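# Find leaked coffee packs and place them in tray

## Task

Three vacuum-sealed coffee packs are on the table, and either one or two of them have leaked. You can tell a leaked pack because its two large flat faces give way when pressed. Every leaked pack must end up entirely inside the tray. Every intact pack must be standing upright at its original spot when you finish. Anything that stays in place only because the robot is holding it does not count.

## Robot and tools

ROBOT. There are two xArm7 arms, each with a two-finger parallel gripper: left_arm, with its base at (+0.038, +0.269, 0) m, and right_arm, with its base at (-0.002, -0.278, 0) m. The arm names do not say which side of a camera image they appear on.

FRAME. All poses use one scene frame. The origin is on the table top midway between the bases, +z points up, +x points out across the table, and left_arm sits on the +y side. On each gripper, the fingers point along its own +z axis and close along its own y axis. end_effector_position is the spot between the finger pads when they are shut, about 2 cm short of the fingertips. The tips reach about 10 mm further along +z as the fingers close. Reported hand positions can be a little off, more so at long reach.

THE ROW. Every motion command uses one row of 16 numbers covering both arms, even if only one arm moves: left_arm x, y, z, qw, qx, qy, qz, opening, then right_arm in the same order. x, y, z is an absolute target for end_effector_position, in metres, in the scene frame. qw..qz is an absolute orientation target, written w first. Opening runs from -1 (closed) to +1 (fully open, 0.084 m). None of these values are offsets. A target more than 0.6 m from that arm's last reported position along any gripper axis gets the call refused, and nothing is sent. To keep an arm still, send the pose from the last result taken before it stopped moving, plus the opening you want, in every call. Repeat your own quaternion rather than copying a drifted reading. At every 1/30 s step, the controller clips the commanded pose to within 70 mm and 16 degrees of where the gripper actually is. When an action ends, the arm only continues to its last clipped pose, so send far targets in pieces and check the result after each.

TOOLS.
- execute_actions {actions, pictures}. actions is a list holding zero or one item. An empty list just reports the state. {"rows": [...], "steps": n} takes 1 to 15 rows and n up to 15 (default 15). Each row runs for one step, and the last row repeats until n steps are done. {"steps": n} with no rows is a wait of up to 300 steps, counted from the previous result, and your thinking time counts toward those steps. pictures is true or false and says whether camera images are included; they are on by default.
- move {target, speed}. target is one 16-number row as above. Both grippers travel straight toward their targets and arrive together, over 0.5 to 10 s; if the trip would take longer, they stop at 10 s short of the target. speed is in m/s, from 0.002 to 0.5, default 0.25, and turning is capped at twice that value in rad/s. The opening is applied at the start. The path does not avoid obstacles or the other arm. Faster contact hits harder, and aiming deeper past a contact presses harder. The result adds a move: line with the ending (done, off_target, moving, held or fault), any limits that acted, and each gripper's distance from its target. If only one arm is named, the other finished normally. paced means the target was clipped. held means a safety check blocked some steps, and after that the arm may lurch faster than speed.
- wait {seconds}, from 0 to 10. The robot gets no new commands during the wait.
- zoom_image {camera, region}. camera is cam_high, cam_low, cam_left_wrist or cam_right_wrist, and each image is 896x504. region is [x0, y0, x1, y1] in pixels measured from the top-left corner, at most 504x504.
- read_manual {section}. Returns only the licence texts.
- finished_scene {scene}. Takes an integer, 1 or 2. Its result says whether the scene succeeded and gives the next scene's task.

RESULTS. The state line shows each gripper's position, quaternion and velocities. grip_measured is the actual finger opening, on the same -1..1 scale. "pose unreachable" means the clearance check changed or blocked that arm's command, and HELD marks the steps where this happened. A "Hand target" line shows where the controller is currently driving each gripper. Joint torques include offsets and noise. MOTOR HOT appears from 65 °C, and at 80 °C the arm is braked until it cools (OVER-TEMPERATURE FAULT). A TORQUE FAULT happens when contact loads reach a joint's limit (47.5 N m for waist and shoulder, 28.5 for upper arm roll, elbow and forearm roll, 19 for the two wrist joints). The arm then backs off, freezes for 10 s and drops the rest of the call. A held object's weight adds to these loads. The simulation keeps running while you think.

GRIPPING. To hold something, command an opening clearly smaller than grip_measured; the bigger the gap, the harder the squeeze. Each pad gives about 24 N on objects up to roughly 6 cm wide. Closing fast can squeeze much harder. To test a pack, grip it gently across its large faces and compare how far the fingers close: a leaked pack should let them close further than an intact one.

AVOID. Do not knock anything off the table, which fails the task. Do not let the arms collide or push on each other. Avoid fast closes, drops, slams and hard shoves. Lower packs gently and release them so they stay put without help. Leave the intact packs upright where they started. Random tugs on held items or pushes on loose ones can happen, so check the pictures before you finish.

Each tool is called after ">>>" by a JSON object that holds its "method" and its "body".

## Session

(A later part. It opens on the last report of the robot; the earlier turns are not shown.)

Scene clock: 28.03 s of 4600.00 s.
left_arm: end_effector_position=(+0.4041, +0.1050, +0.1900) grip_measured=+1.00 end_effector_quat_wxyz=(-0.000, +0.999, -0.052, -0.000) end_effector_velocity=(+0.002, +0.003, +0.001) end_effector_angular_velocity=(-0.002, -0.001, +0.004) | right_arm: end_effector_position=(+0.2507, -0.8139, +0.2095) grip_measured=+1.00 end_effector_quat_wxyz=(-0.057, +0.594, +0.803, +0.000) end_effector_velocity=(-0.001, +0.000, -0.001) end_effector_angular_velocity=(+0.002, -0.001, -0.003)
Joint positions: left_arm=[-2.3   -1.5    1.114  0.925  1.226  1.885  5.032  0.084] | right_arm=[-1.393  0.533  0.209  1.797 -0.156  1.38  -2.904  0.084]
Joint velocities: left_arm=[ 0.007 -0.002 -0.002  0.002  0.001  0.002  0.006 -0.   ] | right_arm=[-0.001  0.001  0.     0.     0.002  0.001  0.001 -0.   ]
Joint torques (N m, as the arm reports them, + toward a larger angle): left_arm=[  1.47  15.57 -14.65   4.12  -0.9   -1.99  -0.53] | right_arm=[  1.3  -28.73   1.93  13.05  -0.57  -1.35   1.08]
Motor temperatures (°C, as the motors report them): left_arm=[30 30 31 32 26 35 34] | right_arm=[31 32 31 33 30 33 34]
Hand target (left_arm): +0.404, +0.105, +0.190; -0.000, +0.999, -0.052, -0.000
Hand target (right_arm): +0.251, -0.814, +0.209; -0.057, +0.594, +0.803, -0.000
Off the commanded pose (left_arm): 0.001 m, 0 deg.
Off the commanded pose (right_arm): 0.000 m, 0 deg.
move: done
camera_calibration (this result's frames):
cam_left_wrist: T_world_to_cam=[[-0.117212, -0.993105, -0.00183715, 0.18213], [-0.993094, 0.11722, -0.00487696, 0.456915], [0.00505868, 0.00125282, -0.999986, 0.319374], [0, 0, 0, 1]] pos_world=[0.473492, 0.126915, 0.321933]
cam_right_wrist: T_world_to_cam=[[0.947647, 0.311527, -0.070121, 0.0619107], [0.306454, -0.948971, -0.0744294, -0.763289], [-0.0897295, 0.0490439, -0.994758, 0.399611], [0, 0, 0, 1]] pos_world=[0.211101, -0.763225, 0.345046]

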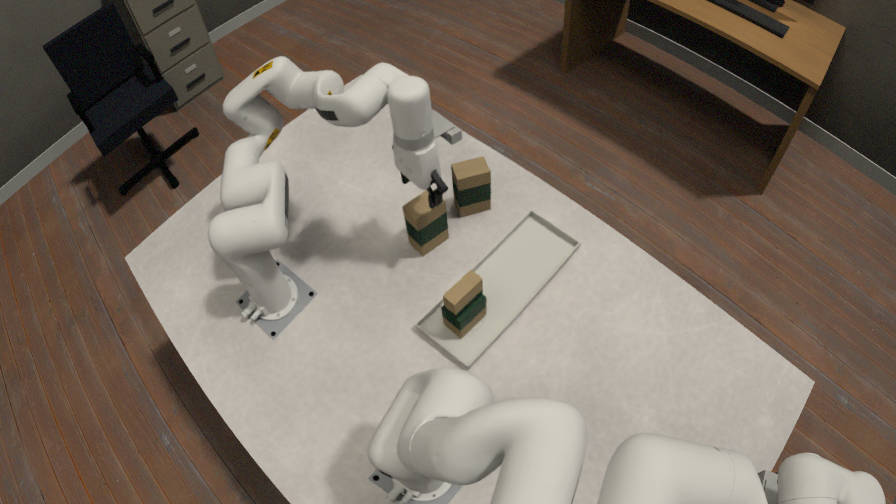

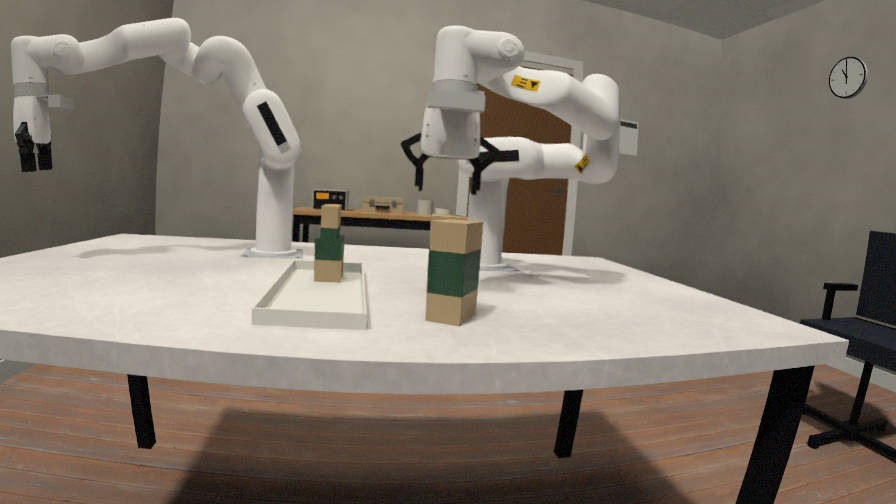

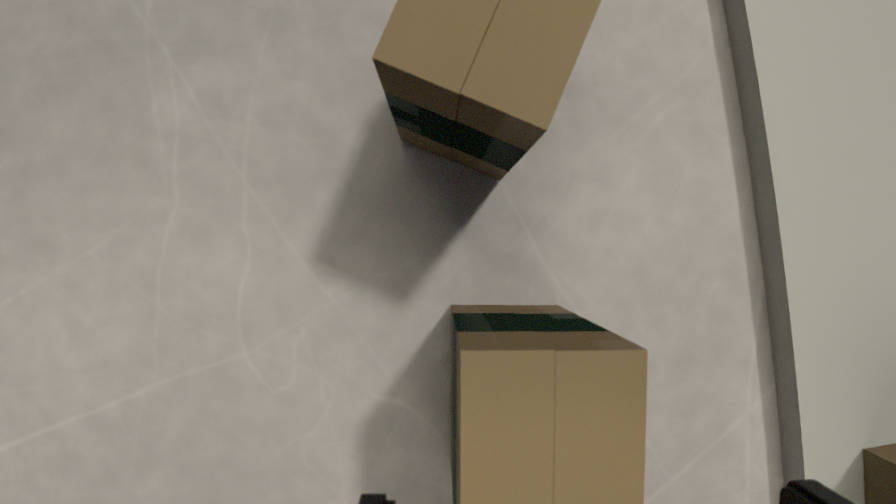

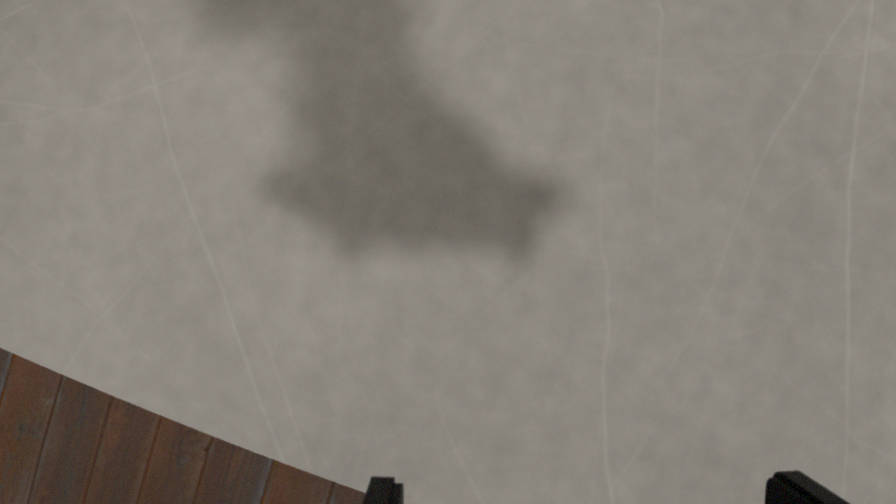

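>>> {"method": "move", "body": {"target": [0.405,0.106,0.103,0,0.9986,-0.052,0,1,0.2507,-0.8139,0.2095,-0.057,0.594,0.803,0,1], "speed": 0.15}}

>>> {"method": "move", "body": {"target": [0.405,0.106,0.103,0,0.9986,-0.052,0,-1,0.2507,-0.8139,0.2095,-0.057,0.594,0.803,0,1]}}

Scene clock: 31.27 s of 4600.00 s.
left_arm: end_effector_position=(+0.4050, +0.1060, +0.1034) grip_measured=+1.00 end_effector_quat_wxyz=(+0.000, +0.999, -0.052, +0.000) end_effector_velocity=(+0.000, -0.000, -0.003) end_effector_angular_velocity=(-0.000, -0.000, -0.000) | right_arm: end_effector_position=(+0.2507, -0.8139, +0.2095) grip_measured=+1.00 end_effector_quat_wxyz=(-0.057, +0.594, +0.803, -0.000) end_effector_velocity=(-0.000, -0.000, +0.000) end_effector_angular_velocity=(-0.000, -0.001, -0.001)
Joint positions: left_arm=[-2.237 -1.608  1.308  0.81   1.414  1.786  5.039  0.084] | right_arm=[-1.393  0.533  0.209  1.797 -0.156  1.38  -2.904  0.084]
Joint velocities: left_arm=[ 0.001 -0.003  0.006 -0.002  0.006 -0.003  0.001 -0.   ] | right_arm=[-0.001 -0.001 -0.     0.     0.001  0.    -0.    -0.   ]
Joint torques (N m, as the arm reports them, + toward a larger angle): left_arm=[  1.32  14.74 -14.81   1.56  -0.86  -1.99  -0.58] | right_arm=[  1.31 -28.72   2.02  13.21  -0.69  -1.39   0.96]
Motor temperatures (°C, as the motors report them): left_arm=[30 30 31 32 26 35 34] | right_arm=[31 32 31 33 30 33 34]
Hand target (left_arm): +0.405, +0.106, +0.103; -0.000, +0.999, -0.052, +0.000
Hand target (right_arm): +0.251, -0.814, +0.210; -0.057, +0.594, +0.803, -0.000
Off the commanded pose (left_arm): 0.000 m, 0 deg.
Off the commanded pose (right_arm): 0.000 m, 0 deg.
move: done
camera_calibration (this result's frames):
cam_left_wrist: T_world_to_cam=[[-0.11664, -0.993173, -0.00141401, 0.182814], [-0.993158, 0.116646, -0.00561402, 0.457459], [0.00574063, 0.000749514, -0.999983, 0.232591], [0, 0, 0, 1]] pos_world=[0.474317, 0.128031, 0.235414]
cam_right_wrist: T_world_to_cam=[[0.947647, 0.311526, -0.0701211, 0.0619105], [0.306454, -0.948971, -0.0744293, -0.763289], [-0.0897295, 0.0490438, -0.994758, 0.399611], [0, 0, 0, 1]] pos_world=[0.211101, -0.763225, 0.345046]

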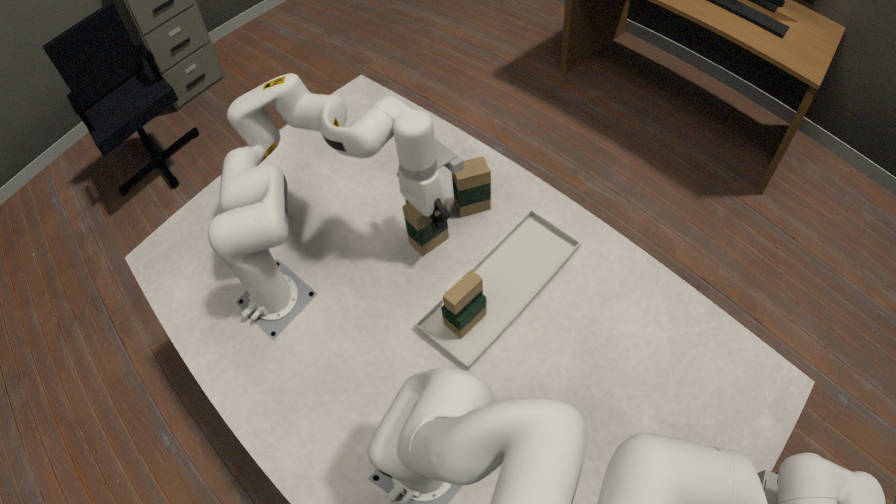

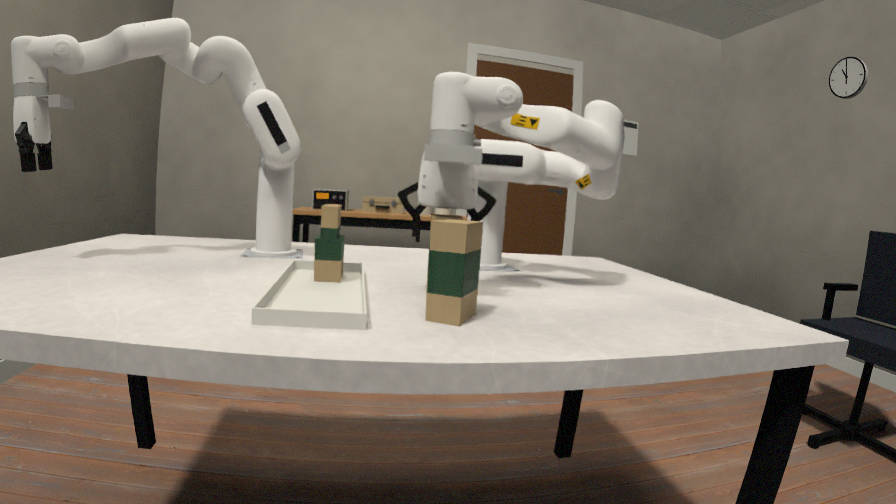

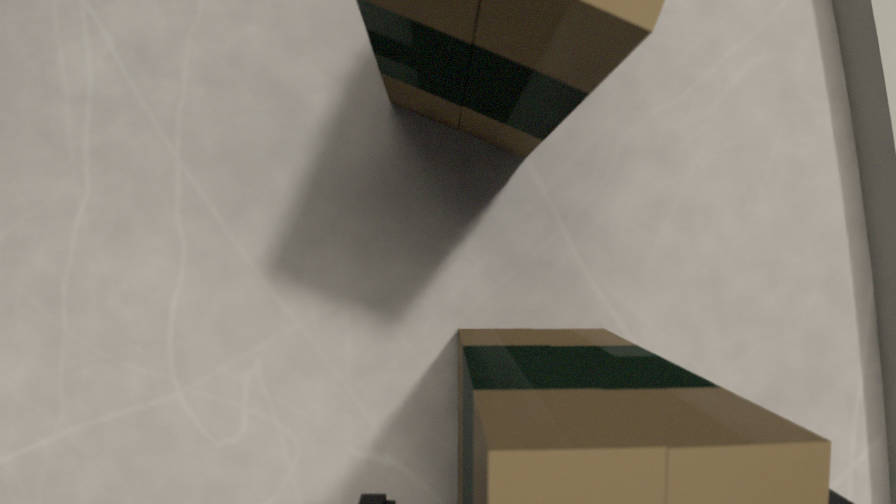

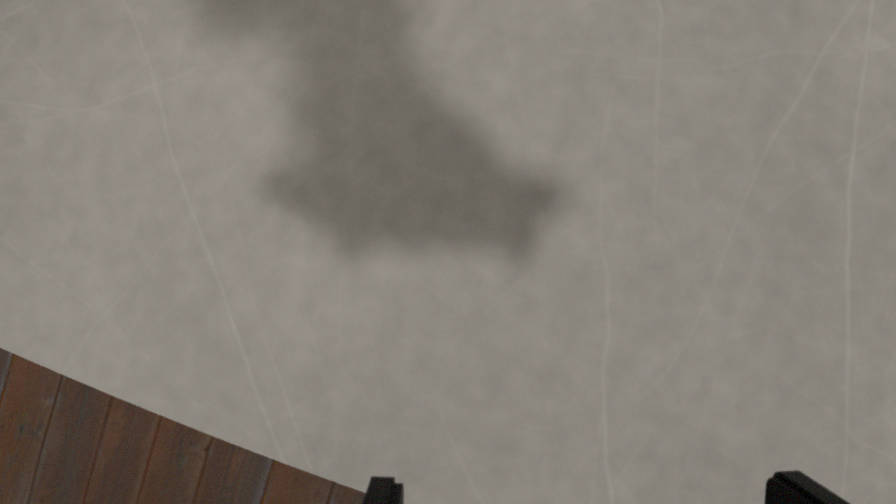

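Scene clock: 31.97 s of 4600.00 s.
left_arm: end_effector_position=(+0.4051, +0.1060, +0.1033) grip_measured=+0.15 end_effector_quat_wxyz=(+0.000, +0.999, -0.052, +0.000) end_effector_velocity=(-0.000, +0.000, -0.001) end_effector_angular_velocity=(+0.001, +0.002, +0.001) | right_arm: end_effector_position=(+0.2507, -0.8139, +0.2095) grip_measured=+1.00 end_effector_quat_wxyz=(-0.057, +0.594, +0.803, +0.000) end_effector_velocity=(+0.000, +0.000, +0.000) end_effector_angular_velocity=(-0.001, +0.001, +0.001)
Joint positions: left_arm=[-2.237 -1.608  1.308  0.81   1.415  1.786  5.039  0.051] | right_arm=[-1.393  0.533  0.209  1.797 -0.156  1.38  -2.904  0.084]
Joint velocities: left_arm=[ 0.001 -0.001  0.002 -0.     0.     0.    -0.     0.   ] | right_arm=[ 0.001 -0.001  0.     0.    -0.001  0.001  0.    -0.   ]
Joint torques (N m, as the arm reports them, + toward a larger angle): left_arm=[  1.27  14.05 -13.7    1.68  -0.66  -2.27  -0.69] | right_arm=[  1.02 -28.98   1.91  13.08  -0.62  -1.3    1.02]
Motor temperatures (°C, as the motors report them): left_arm=[30 30 31 32 26 35 34] | right_arm=[31 32 31 33 30 33 34]
Hand target (left_arm): +0.405, +0.106, +0.103; +0.000, +0.999, -0.052, -0.000
Hand target (right_arm): +0.251, -0.814, +0.209; -0.057, +0.594, +0.803, -0.000
Off the commanded pose (left_arm): 0.000 m, 0 deg.
Off the commanded pose (right_arm): 0.000 m, 0 deg.
move: done
camera_calibration (this result's frames):
cam_left_wrist: T_world_to_cam=[[-0.116483, -0.993192, -0.00121609, 0.182761], [-0.993175, 0.116488, -0.00574736, 0.457544], [0.00584989, 0.000538323, -0.999983, 0.232464], [0, 0, 0, 1]] pos_world=[0.47435, 0.128093, 0.235312]
cam_right_wrist: T_world_to_cam=[[0.947647, 0.311527, -0.070121, 0.0619107], [0.306455, -0.948971, -0.0744294, -0.763289], [-0.0897295, 0.0490439, -0.994758, 0.399611], [0, 0, 0, 1]] pos_world=[0.211101, -0.763225, 0.345046]

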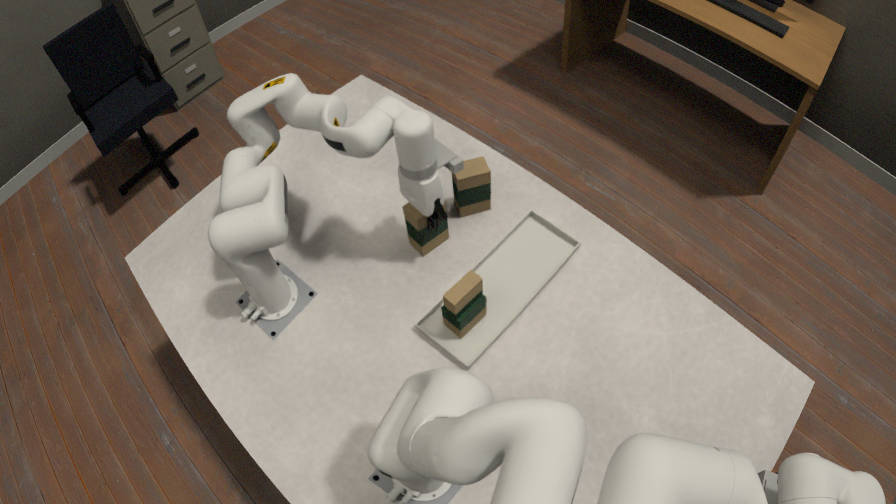

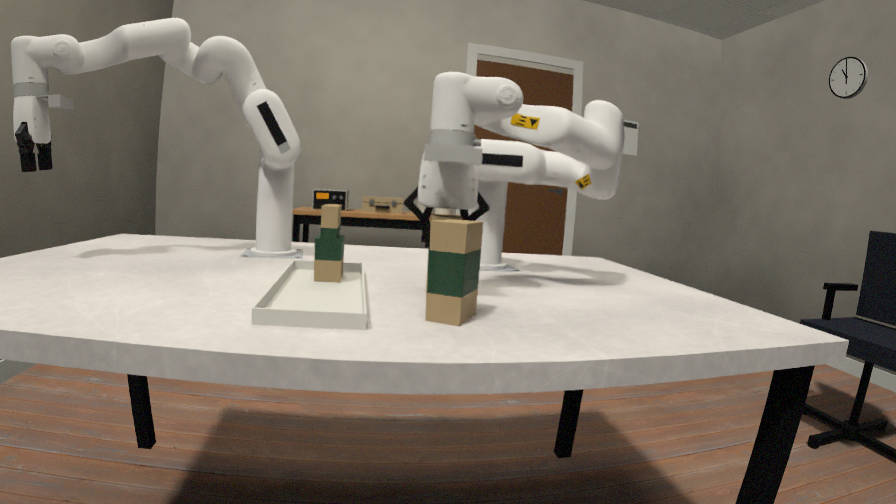

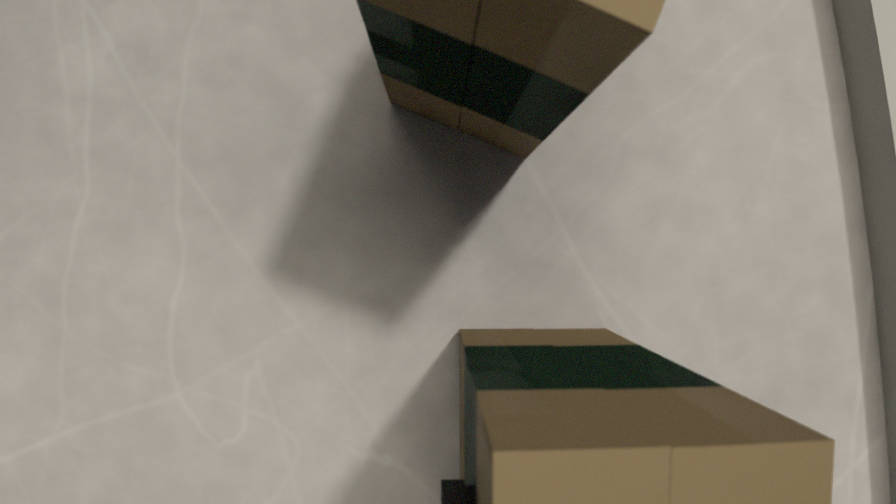

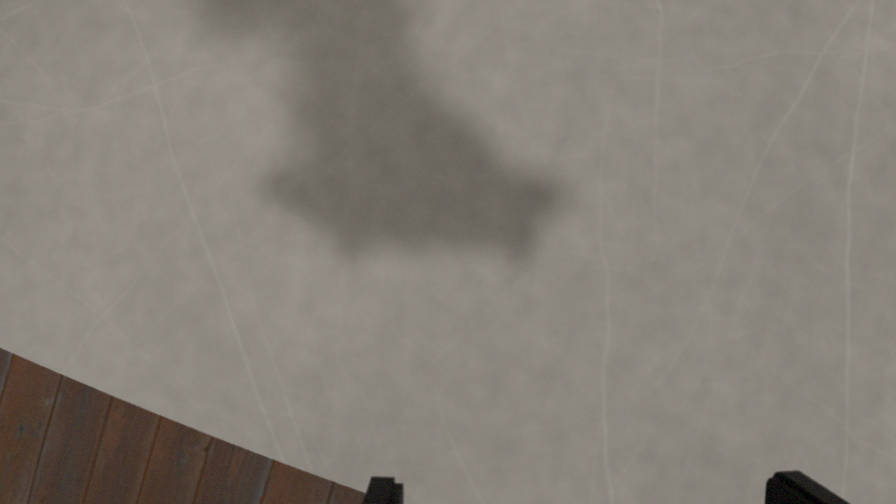

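Hard.

>>> {"method": "move", "body": {"target": [0.405,0.106,0.103,0,0.9986,-0.052,0,1,0.2507,-0.8139,0.2095,-0.057,0.594,0.803,0,1]}}

>>> {"method": "move", "body": {"target": [0.405,0.106,0.19,0,0.9986,-0.052,0,1,0.2507,-0.8139,0.2095,-0.057,0.594,0.803,0,1]}}

>>> {"method": "move", "body": {"target": [0.55,0.098,0.19,0,0.968,-0.25,0,1,0.2507,-0.8139,0.2095,-0.057,0.594,0.803,0,1]}}

Scene clock: 34.87 s of 4600.00 s.
left_arm: end_effector_position=(+0.4050, +0.1060, +0.1030) grip_measured=+1.00 end_effector_quat_wxyz=(-0.000, +0.999, -0.052, -0.000) end_effector_velocity=(-0.000, -0.000, -0.000) end_effector_angular_velocity=(+0.001, +0.001, -0.000) | right_arm: end_effector_position=(+0.2507, -0.8139, +0.2095) grip_measured=+1.00 end_effector_quat_wxyz=(-0.057, +0.594, +0.803, -0.000) end_effector_velocity=(+0.000, -0.000, +0.000) end_effector_angular_velocity=(-0.001, -0.001, -0.000)
Joint positions: left_arm=[-2.237 -1.608  1.309  0.81   1.415  1.786  5.039  0.084] | right_arm=[-1.393  0.533  0.209  1.797 -0.156  1.38  -2.904  0.084]
Joint velocities: left_arm=[-0.001  0.001  0.001  0.    -0.     0.    -0.     0.   ] | right_arm=[-0.    -0.001 -0.    -0.     0.    -0.001  0.    -0.   ]
Joint torques (N m, as the arm reports them, + toward a larger angle): left_arm=[  2.24  14.5  -15.41   1.8   -1.04  -2.09  -0.64] | right_arm=[  1.14 -28.83   1.91  13.26  -0.64  -1.38   1.  ]
Motor temperatures (°C, as the motors report them): left_arm=[30 30 31 32 26 35 34] | right_arm=[31 32 31 33 30 33 34]
Hand target (left_arm): +0.405, +0.106, +0.103; +0.000, +0.999, -0.052, -0.000
Hand target (right_arm): +0.251, -0.814, +0.210; -0.057, +0.594, +0.803, -0.000
Off the commanded pose (left_arm): 0.000 m, 0 deg.
Off the commanded pose (right_arm): 0.000 m, 0 deg.
move: done
camera_calibration (this result's frames):
cam_left_wrist: T_world_to_cam=[[-0.116568, -0.993182, -0.00145461, 0.182806], [-0.993169, 0.116574, -0.00511218, 0.457363], [0.0052469, 0.000848757, -0.999986, 0.23234], [0, 0, 0, 1]] pos_world=[0.474329, 0.128045, 0.234941]
cam_right_wrist: T_world_to_cam=[[0.947647, 0.311526, -0.0701211, 0.0619106], [0.306454, -0.948971, -0.0744293, -0.763289], [-0.0897296, 0.0490438, -0.994758, 0.399611], [0, 0, 0, 1]] pos_world=[0.211101, -0.763224, 0.345046]

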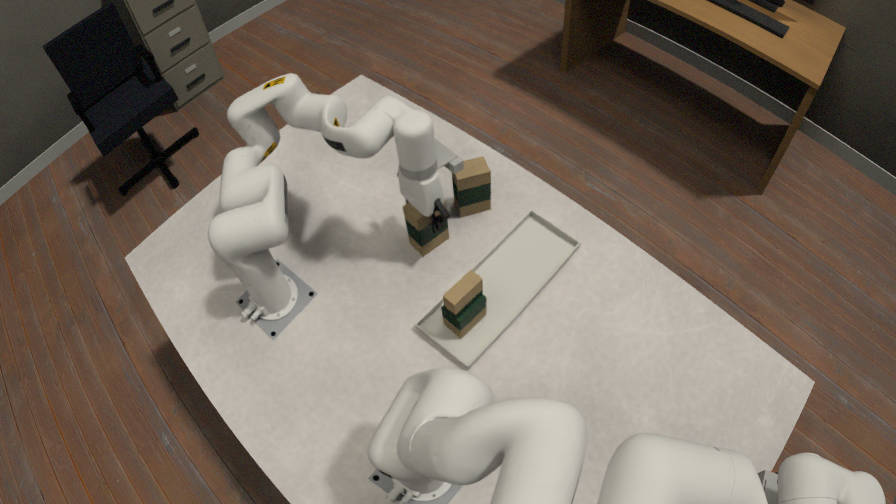

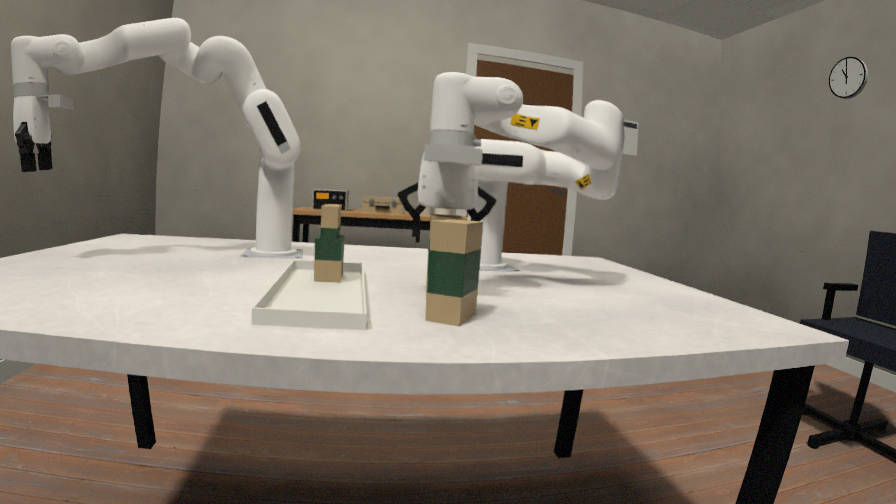

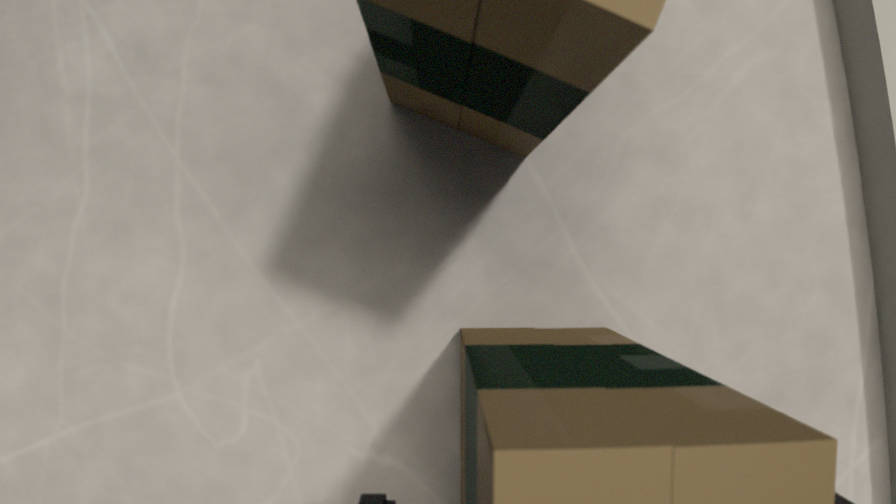

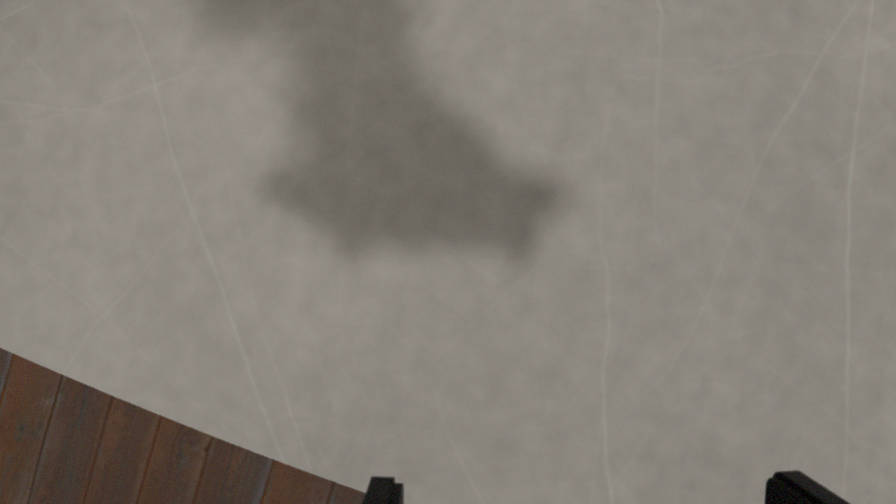

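Scene clock: 35.80 s of 4600.00 s.
left_arm: end_effector_position=(+0.4050, +0.1060, +0.1896) grip_measured=+1.00 end_effector_quat_wxyz=(-0.000, +0.999, -0.052, -0.000) end_effector_velocity=(+0.000, -0.001, +0.003) end_effector_angular_velocity=(-0.001, -0.001, -0.001) | right_arm: end_effector_position=(+0.2507, -0.8139, +0.2095) grip_measured=+1.00 end_effector_quat_wxyz=(-0.057, +0.594, +0.803, +0.000) end_effector_velocity=(+0.001, +0.000, +0.000) end_effector_angular_velocity=(-0.002, +0.001, +0.002)
Joint positions: left_arm=[-2.298 -1.502  1.114  0.925  1.228  1.886  5.034  0.084] | right_arm=[-1.393  0.533  0.209  1.797 -0.156  1.38  -2.904  0.084]
Joint velocities: left_arm=[-0.003  0.004 -0.006  0.005 -0.005  0.003  0.    -0.   ] | right_arm=[ 0.002 -0.    -0.     0.001 -0.002 -0.     0.     0.   ]
Joint torques (N m, as the arm reports them, + toward a larger angle): left_arm=[  2.2   15.71 -14.51   4.28  -0.95  -1.91  -0.85] | right_arm=[  1.19 -28.73   2.13  13.16  -0.55  -1.41   1.02]
Motor temperatures (°C, as the motors report them): left_arm=[30 30 31 32 26 35 34] | right_arm=[31 32 31 33 30 33 34]
Hand target (left_arm): +0.405, +0.106, +0.190; +0.000, +0.999, -0.052, -0.000
Hand target (right_arm): +0.251, -0.814, +0.210; -0.057, +0.594, +0.803, -0.000
Off the commanded pose (left_arm): 0.000 m, 0 deg.
Off the commanded pose (right_arm): 0.000 m, 0 deg.
move: done
camera_calibration (this result's frames):
cam_left_wrist: T_world_to_cam=[[-0.116499, -0.99319, -0.00143894, 0.182919], [-0.993179, 0.116504, -0.00474304, 0.45772], [0.00487838, 0.000876565, -0.999988, 0.319097], [0, 0, 0, 1]] pos_world=[0.474351, 0.128067, 0.321527]
cam_right_wrist: T_world_to_cam=[[0.947647, 0.311526, -0.070121, 0.0619105], [0.306454, -0.948971, -0.0744293, -0.763289], [-0.0897294, 0.0490438, -0.994758, 0.399611], [0, 0, 0, 1]] pos_world=[0.211101, -0.763225, 0.345046]

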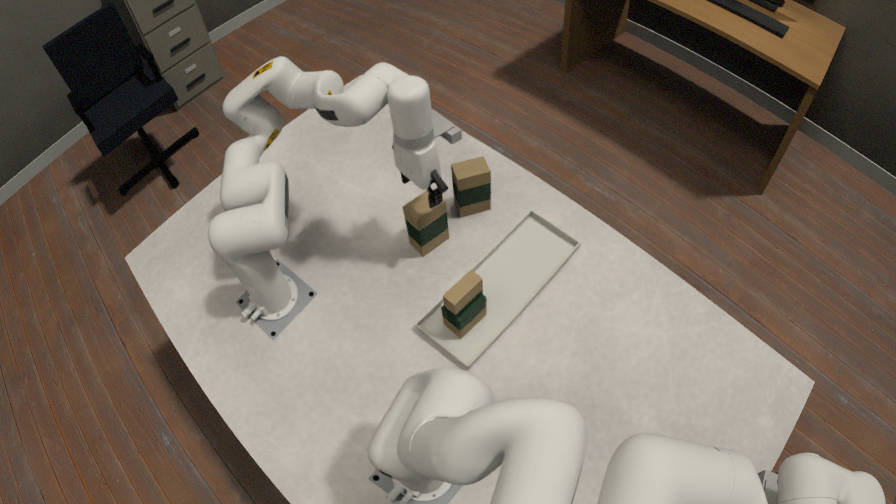

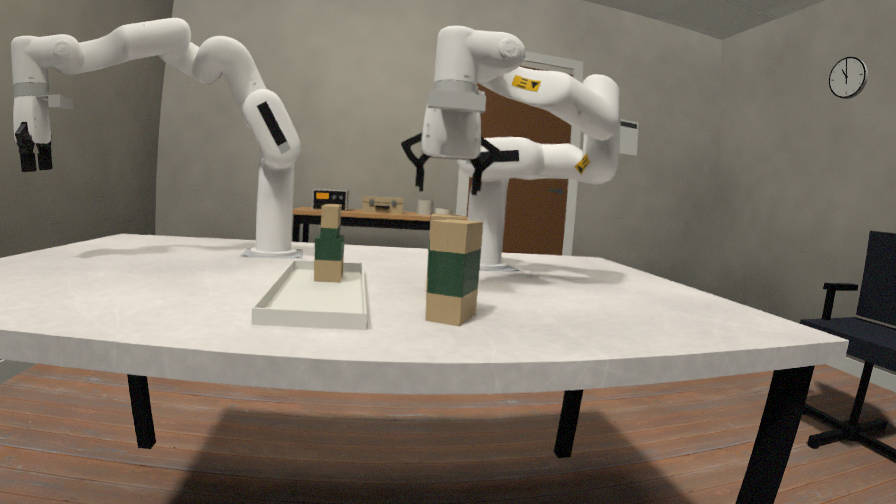

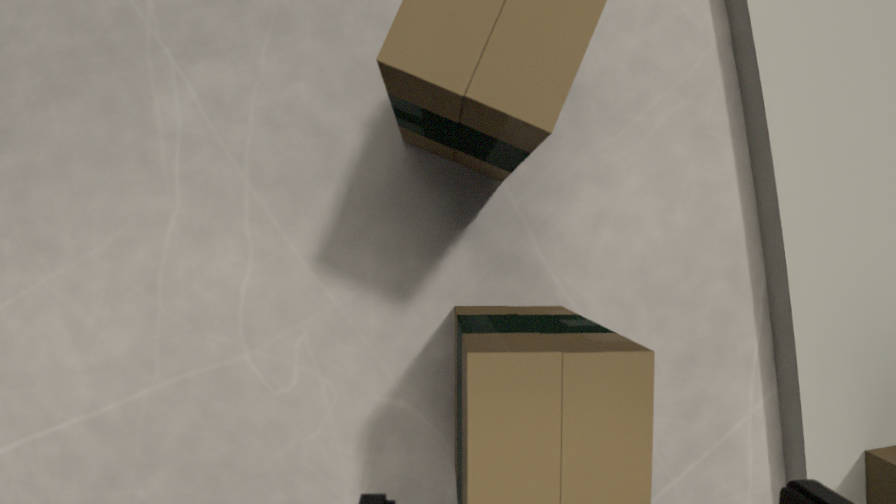

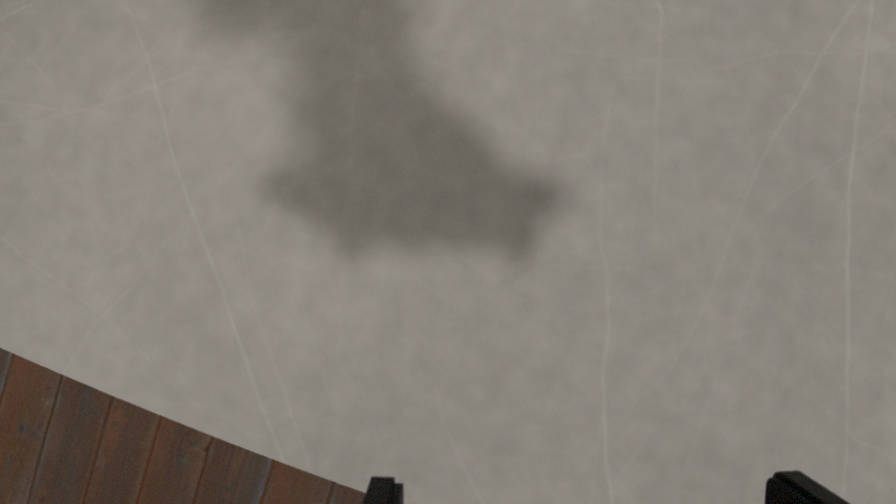

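Scene clock: 37.17 s of 4600.00 s.
left_arm: end_effector_position=(+0.5496, +0.0986, +0.1900) grip_measured=+1.00 end_effector_quat_wxyz=(-0.000, +0.968, -0.250, +0.000) end_effector_velocity=(+0.003, +0.000, -0.001) end_effector_angular_velocity=(+0.002, +0.004, -0.004) | right_arm: end_effector_position=(+0.2507, -0.8139, +0.2095) grip_measured=+1.00 end_effector_quat_wxyz=(-0.057, +0.594, +0.803, +0.000) end_effector_velocity=(-0.001, -0.000, -0.000) end_effector_angular_velocity=(+0.000, +0.001, -0.001)
Joint positions: left_arm=[-2.551 -1.441  1.232  1.438  1.389  1.885  5.714  0.084] | right_arm=[-1.393  0.533  0.209  1.797 -0.156  1.38  -2.904  0.084]
Joint velocities: left_arm=[-0.007  0.001  0.004  0.014  0.001  0.002  0.011  0.   ] | right_arm=[-0.001  0.001 -0.     0.    -0.001  0.    -0.    -0.   ]
Joint torques (N m, as the arm reports them, + toward a larger angle): left_arm=[  1.57  23.17 -16.22   1.55  -0.88  -1.89  -0.41] | right_arm=[  1.11 -28.88   1.91  13.09  -0.6   -1.35   1.05]
Motor temperatures (°C, as the motors report them): left_arm=[30 30 31 32 26 35 34] | right_arm=[31 32 31 33 30 33 34]
Hand target (left_arm): +0.550, +0.099, +0.190; -0.000, +0.968, -0.250, -0.000
Hand target (right_arm): +0.251, -0.814, +0.209; -0.057, +0.594, +0.803, -0.000
Off the commanded pose (left_arm): 0.001 m, 0 deg.
Off the commanded pose (right_arm): 0.000 m, 0 deg.
move: done
camera_calibration (this result's frames):
cam_left_wrist: T_world_to_cam=[[-0.494863, -0.868969, -0.00168296, 0.388129], [-0.868954, 0.494865, -0.00525701, 0.496822], [0.00540102, -0.00113909, -0.999985, 0.318699], [0, 0, 0, 1]] pos_world=[0.622065, 0.0917762, 0.321959]
cam_right_wrist: T_world_to_cam=[[0.947647, 0.311526, -0.0701211, 0.0619106], [0.306454, -0.948971, -0.0744295, -0.763289], [-0.0897297, 0.049044, -0.994758, 0.399611], [0, 0, 0, 1]] pos_world=[0.211101, -0.763225, 0.345046]

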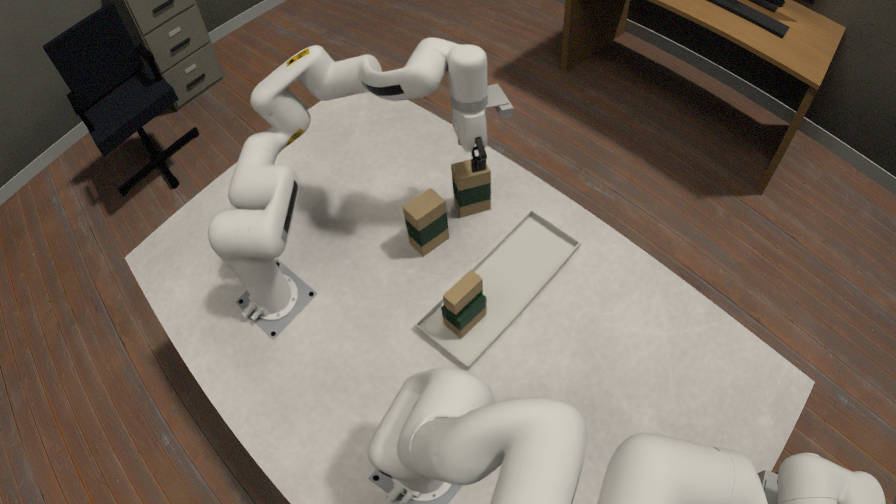

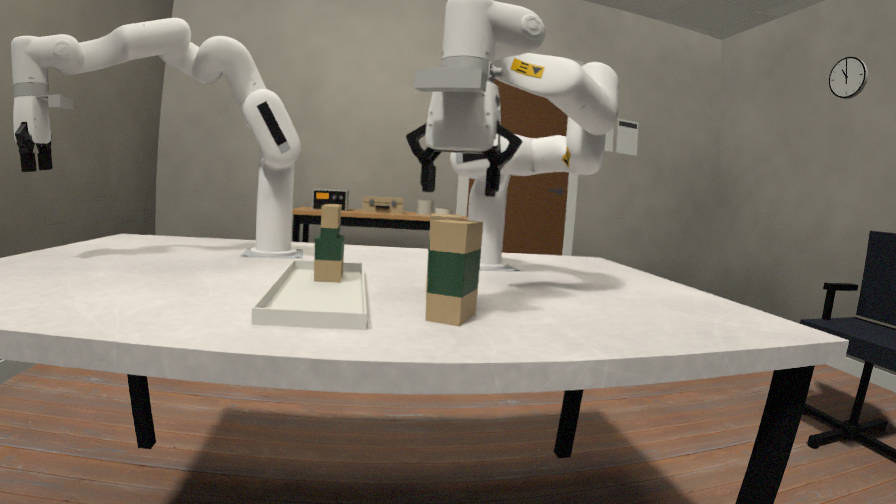

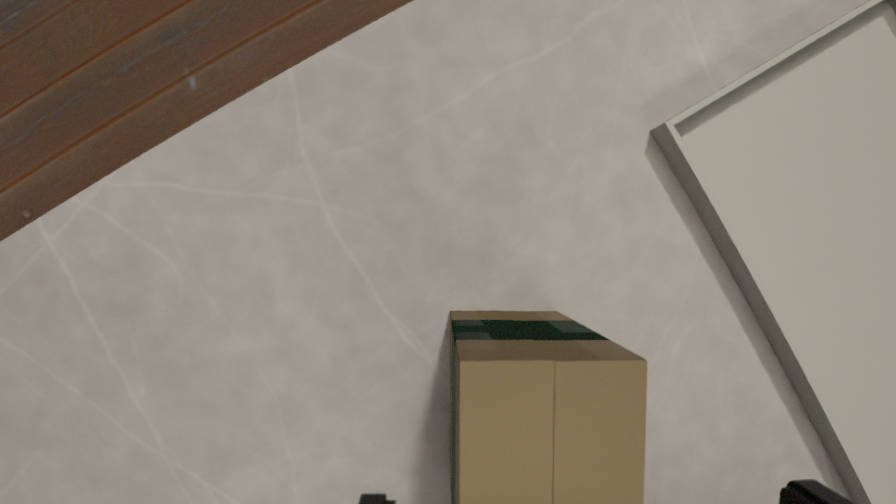

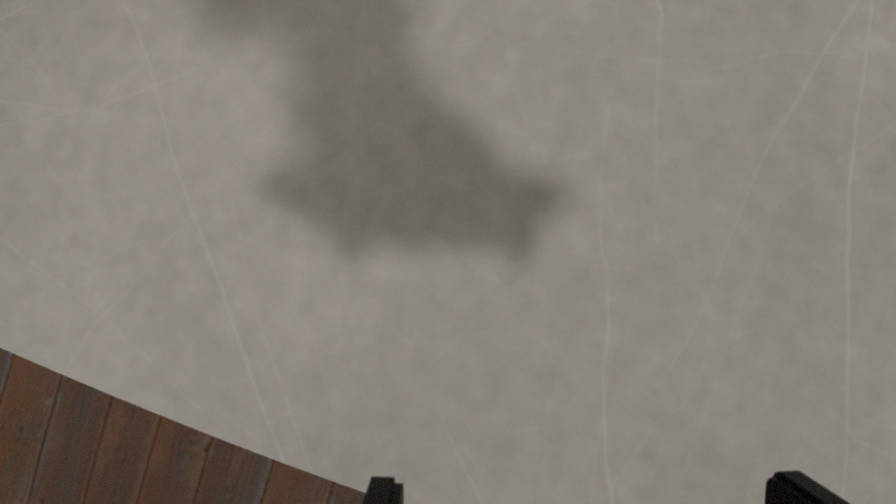

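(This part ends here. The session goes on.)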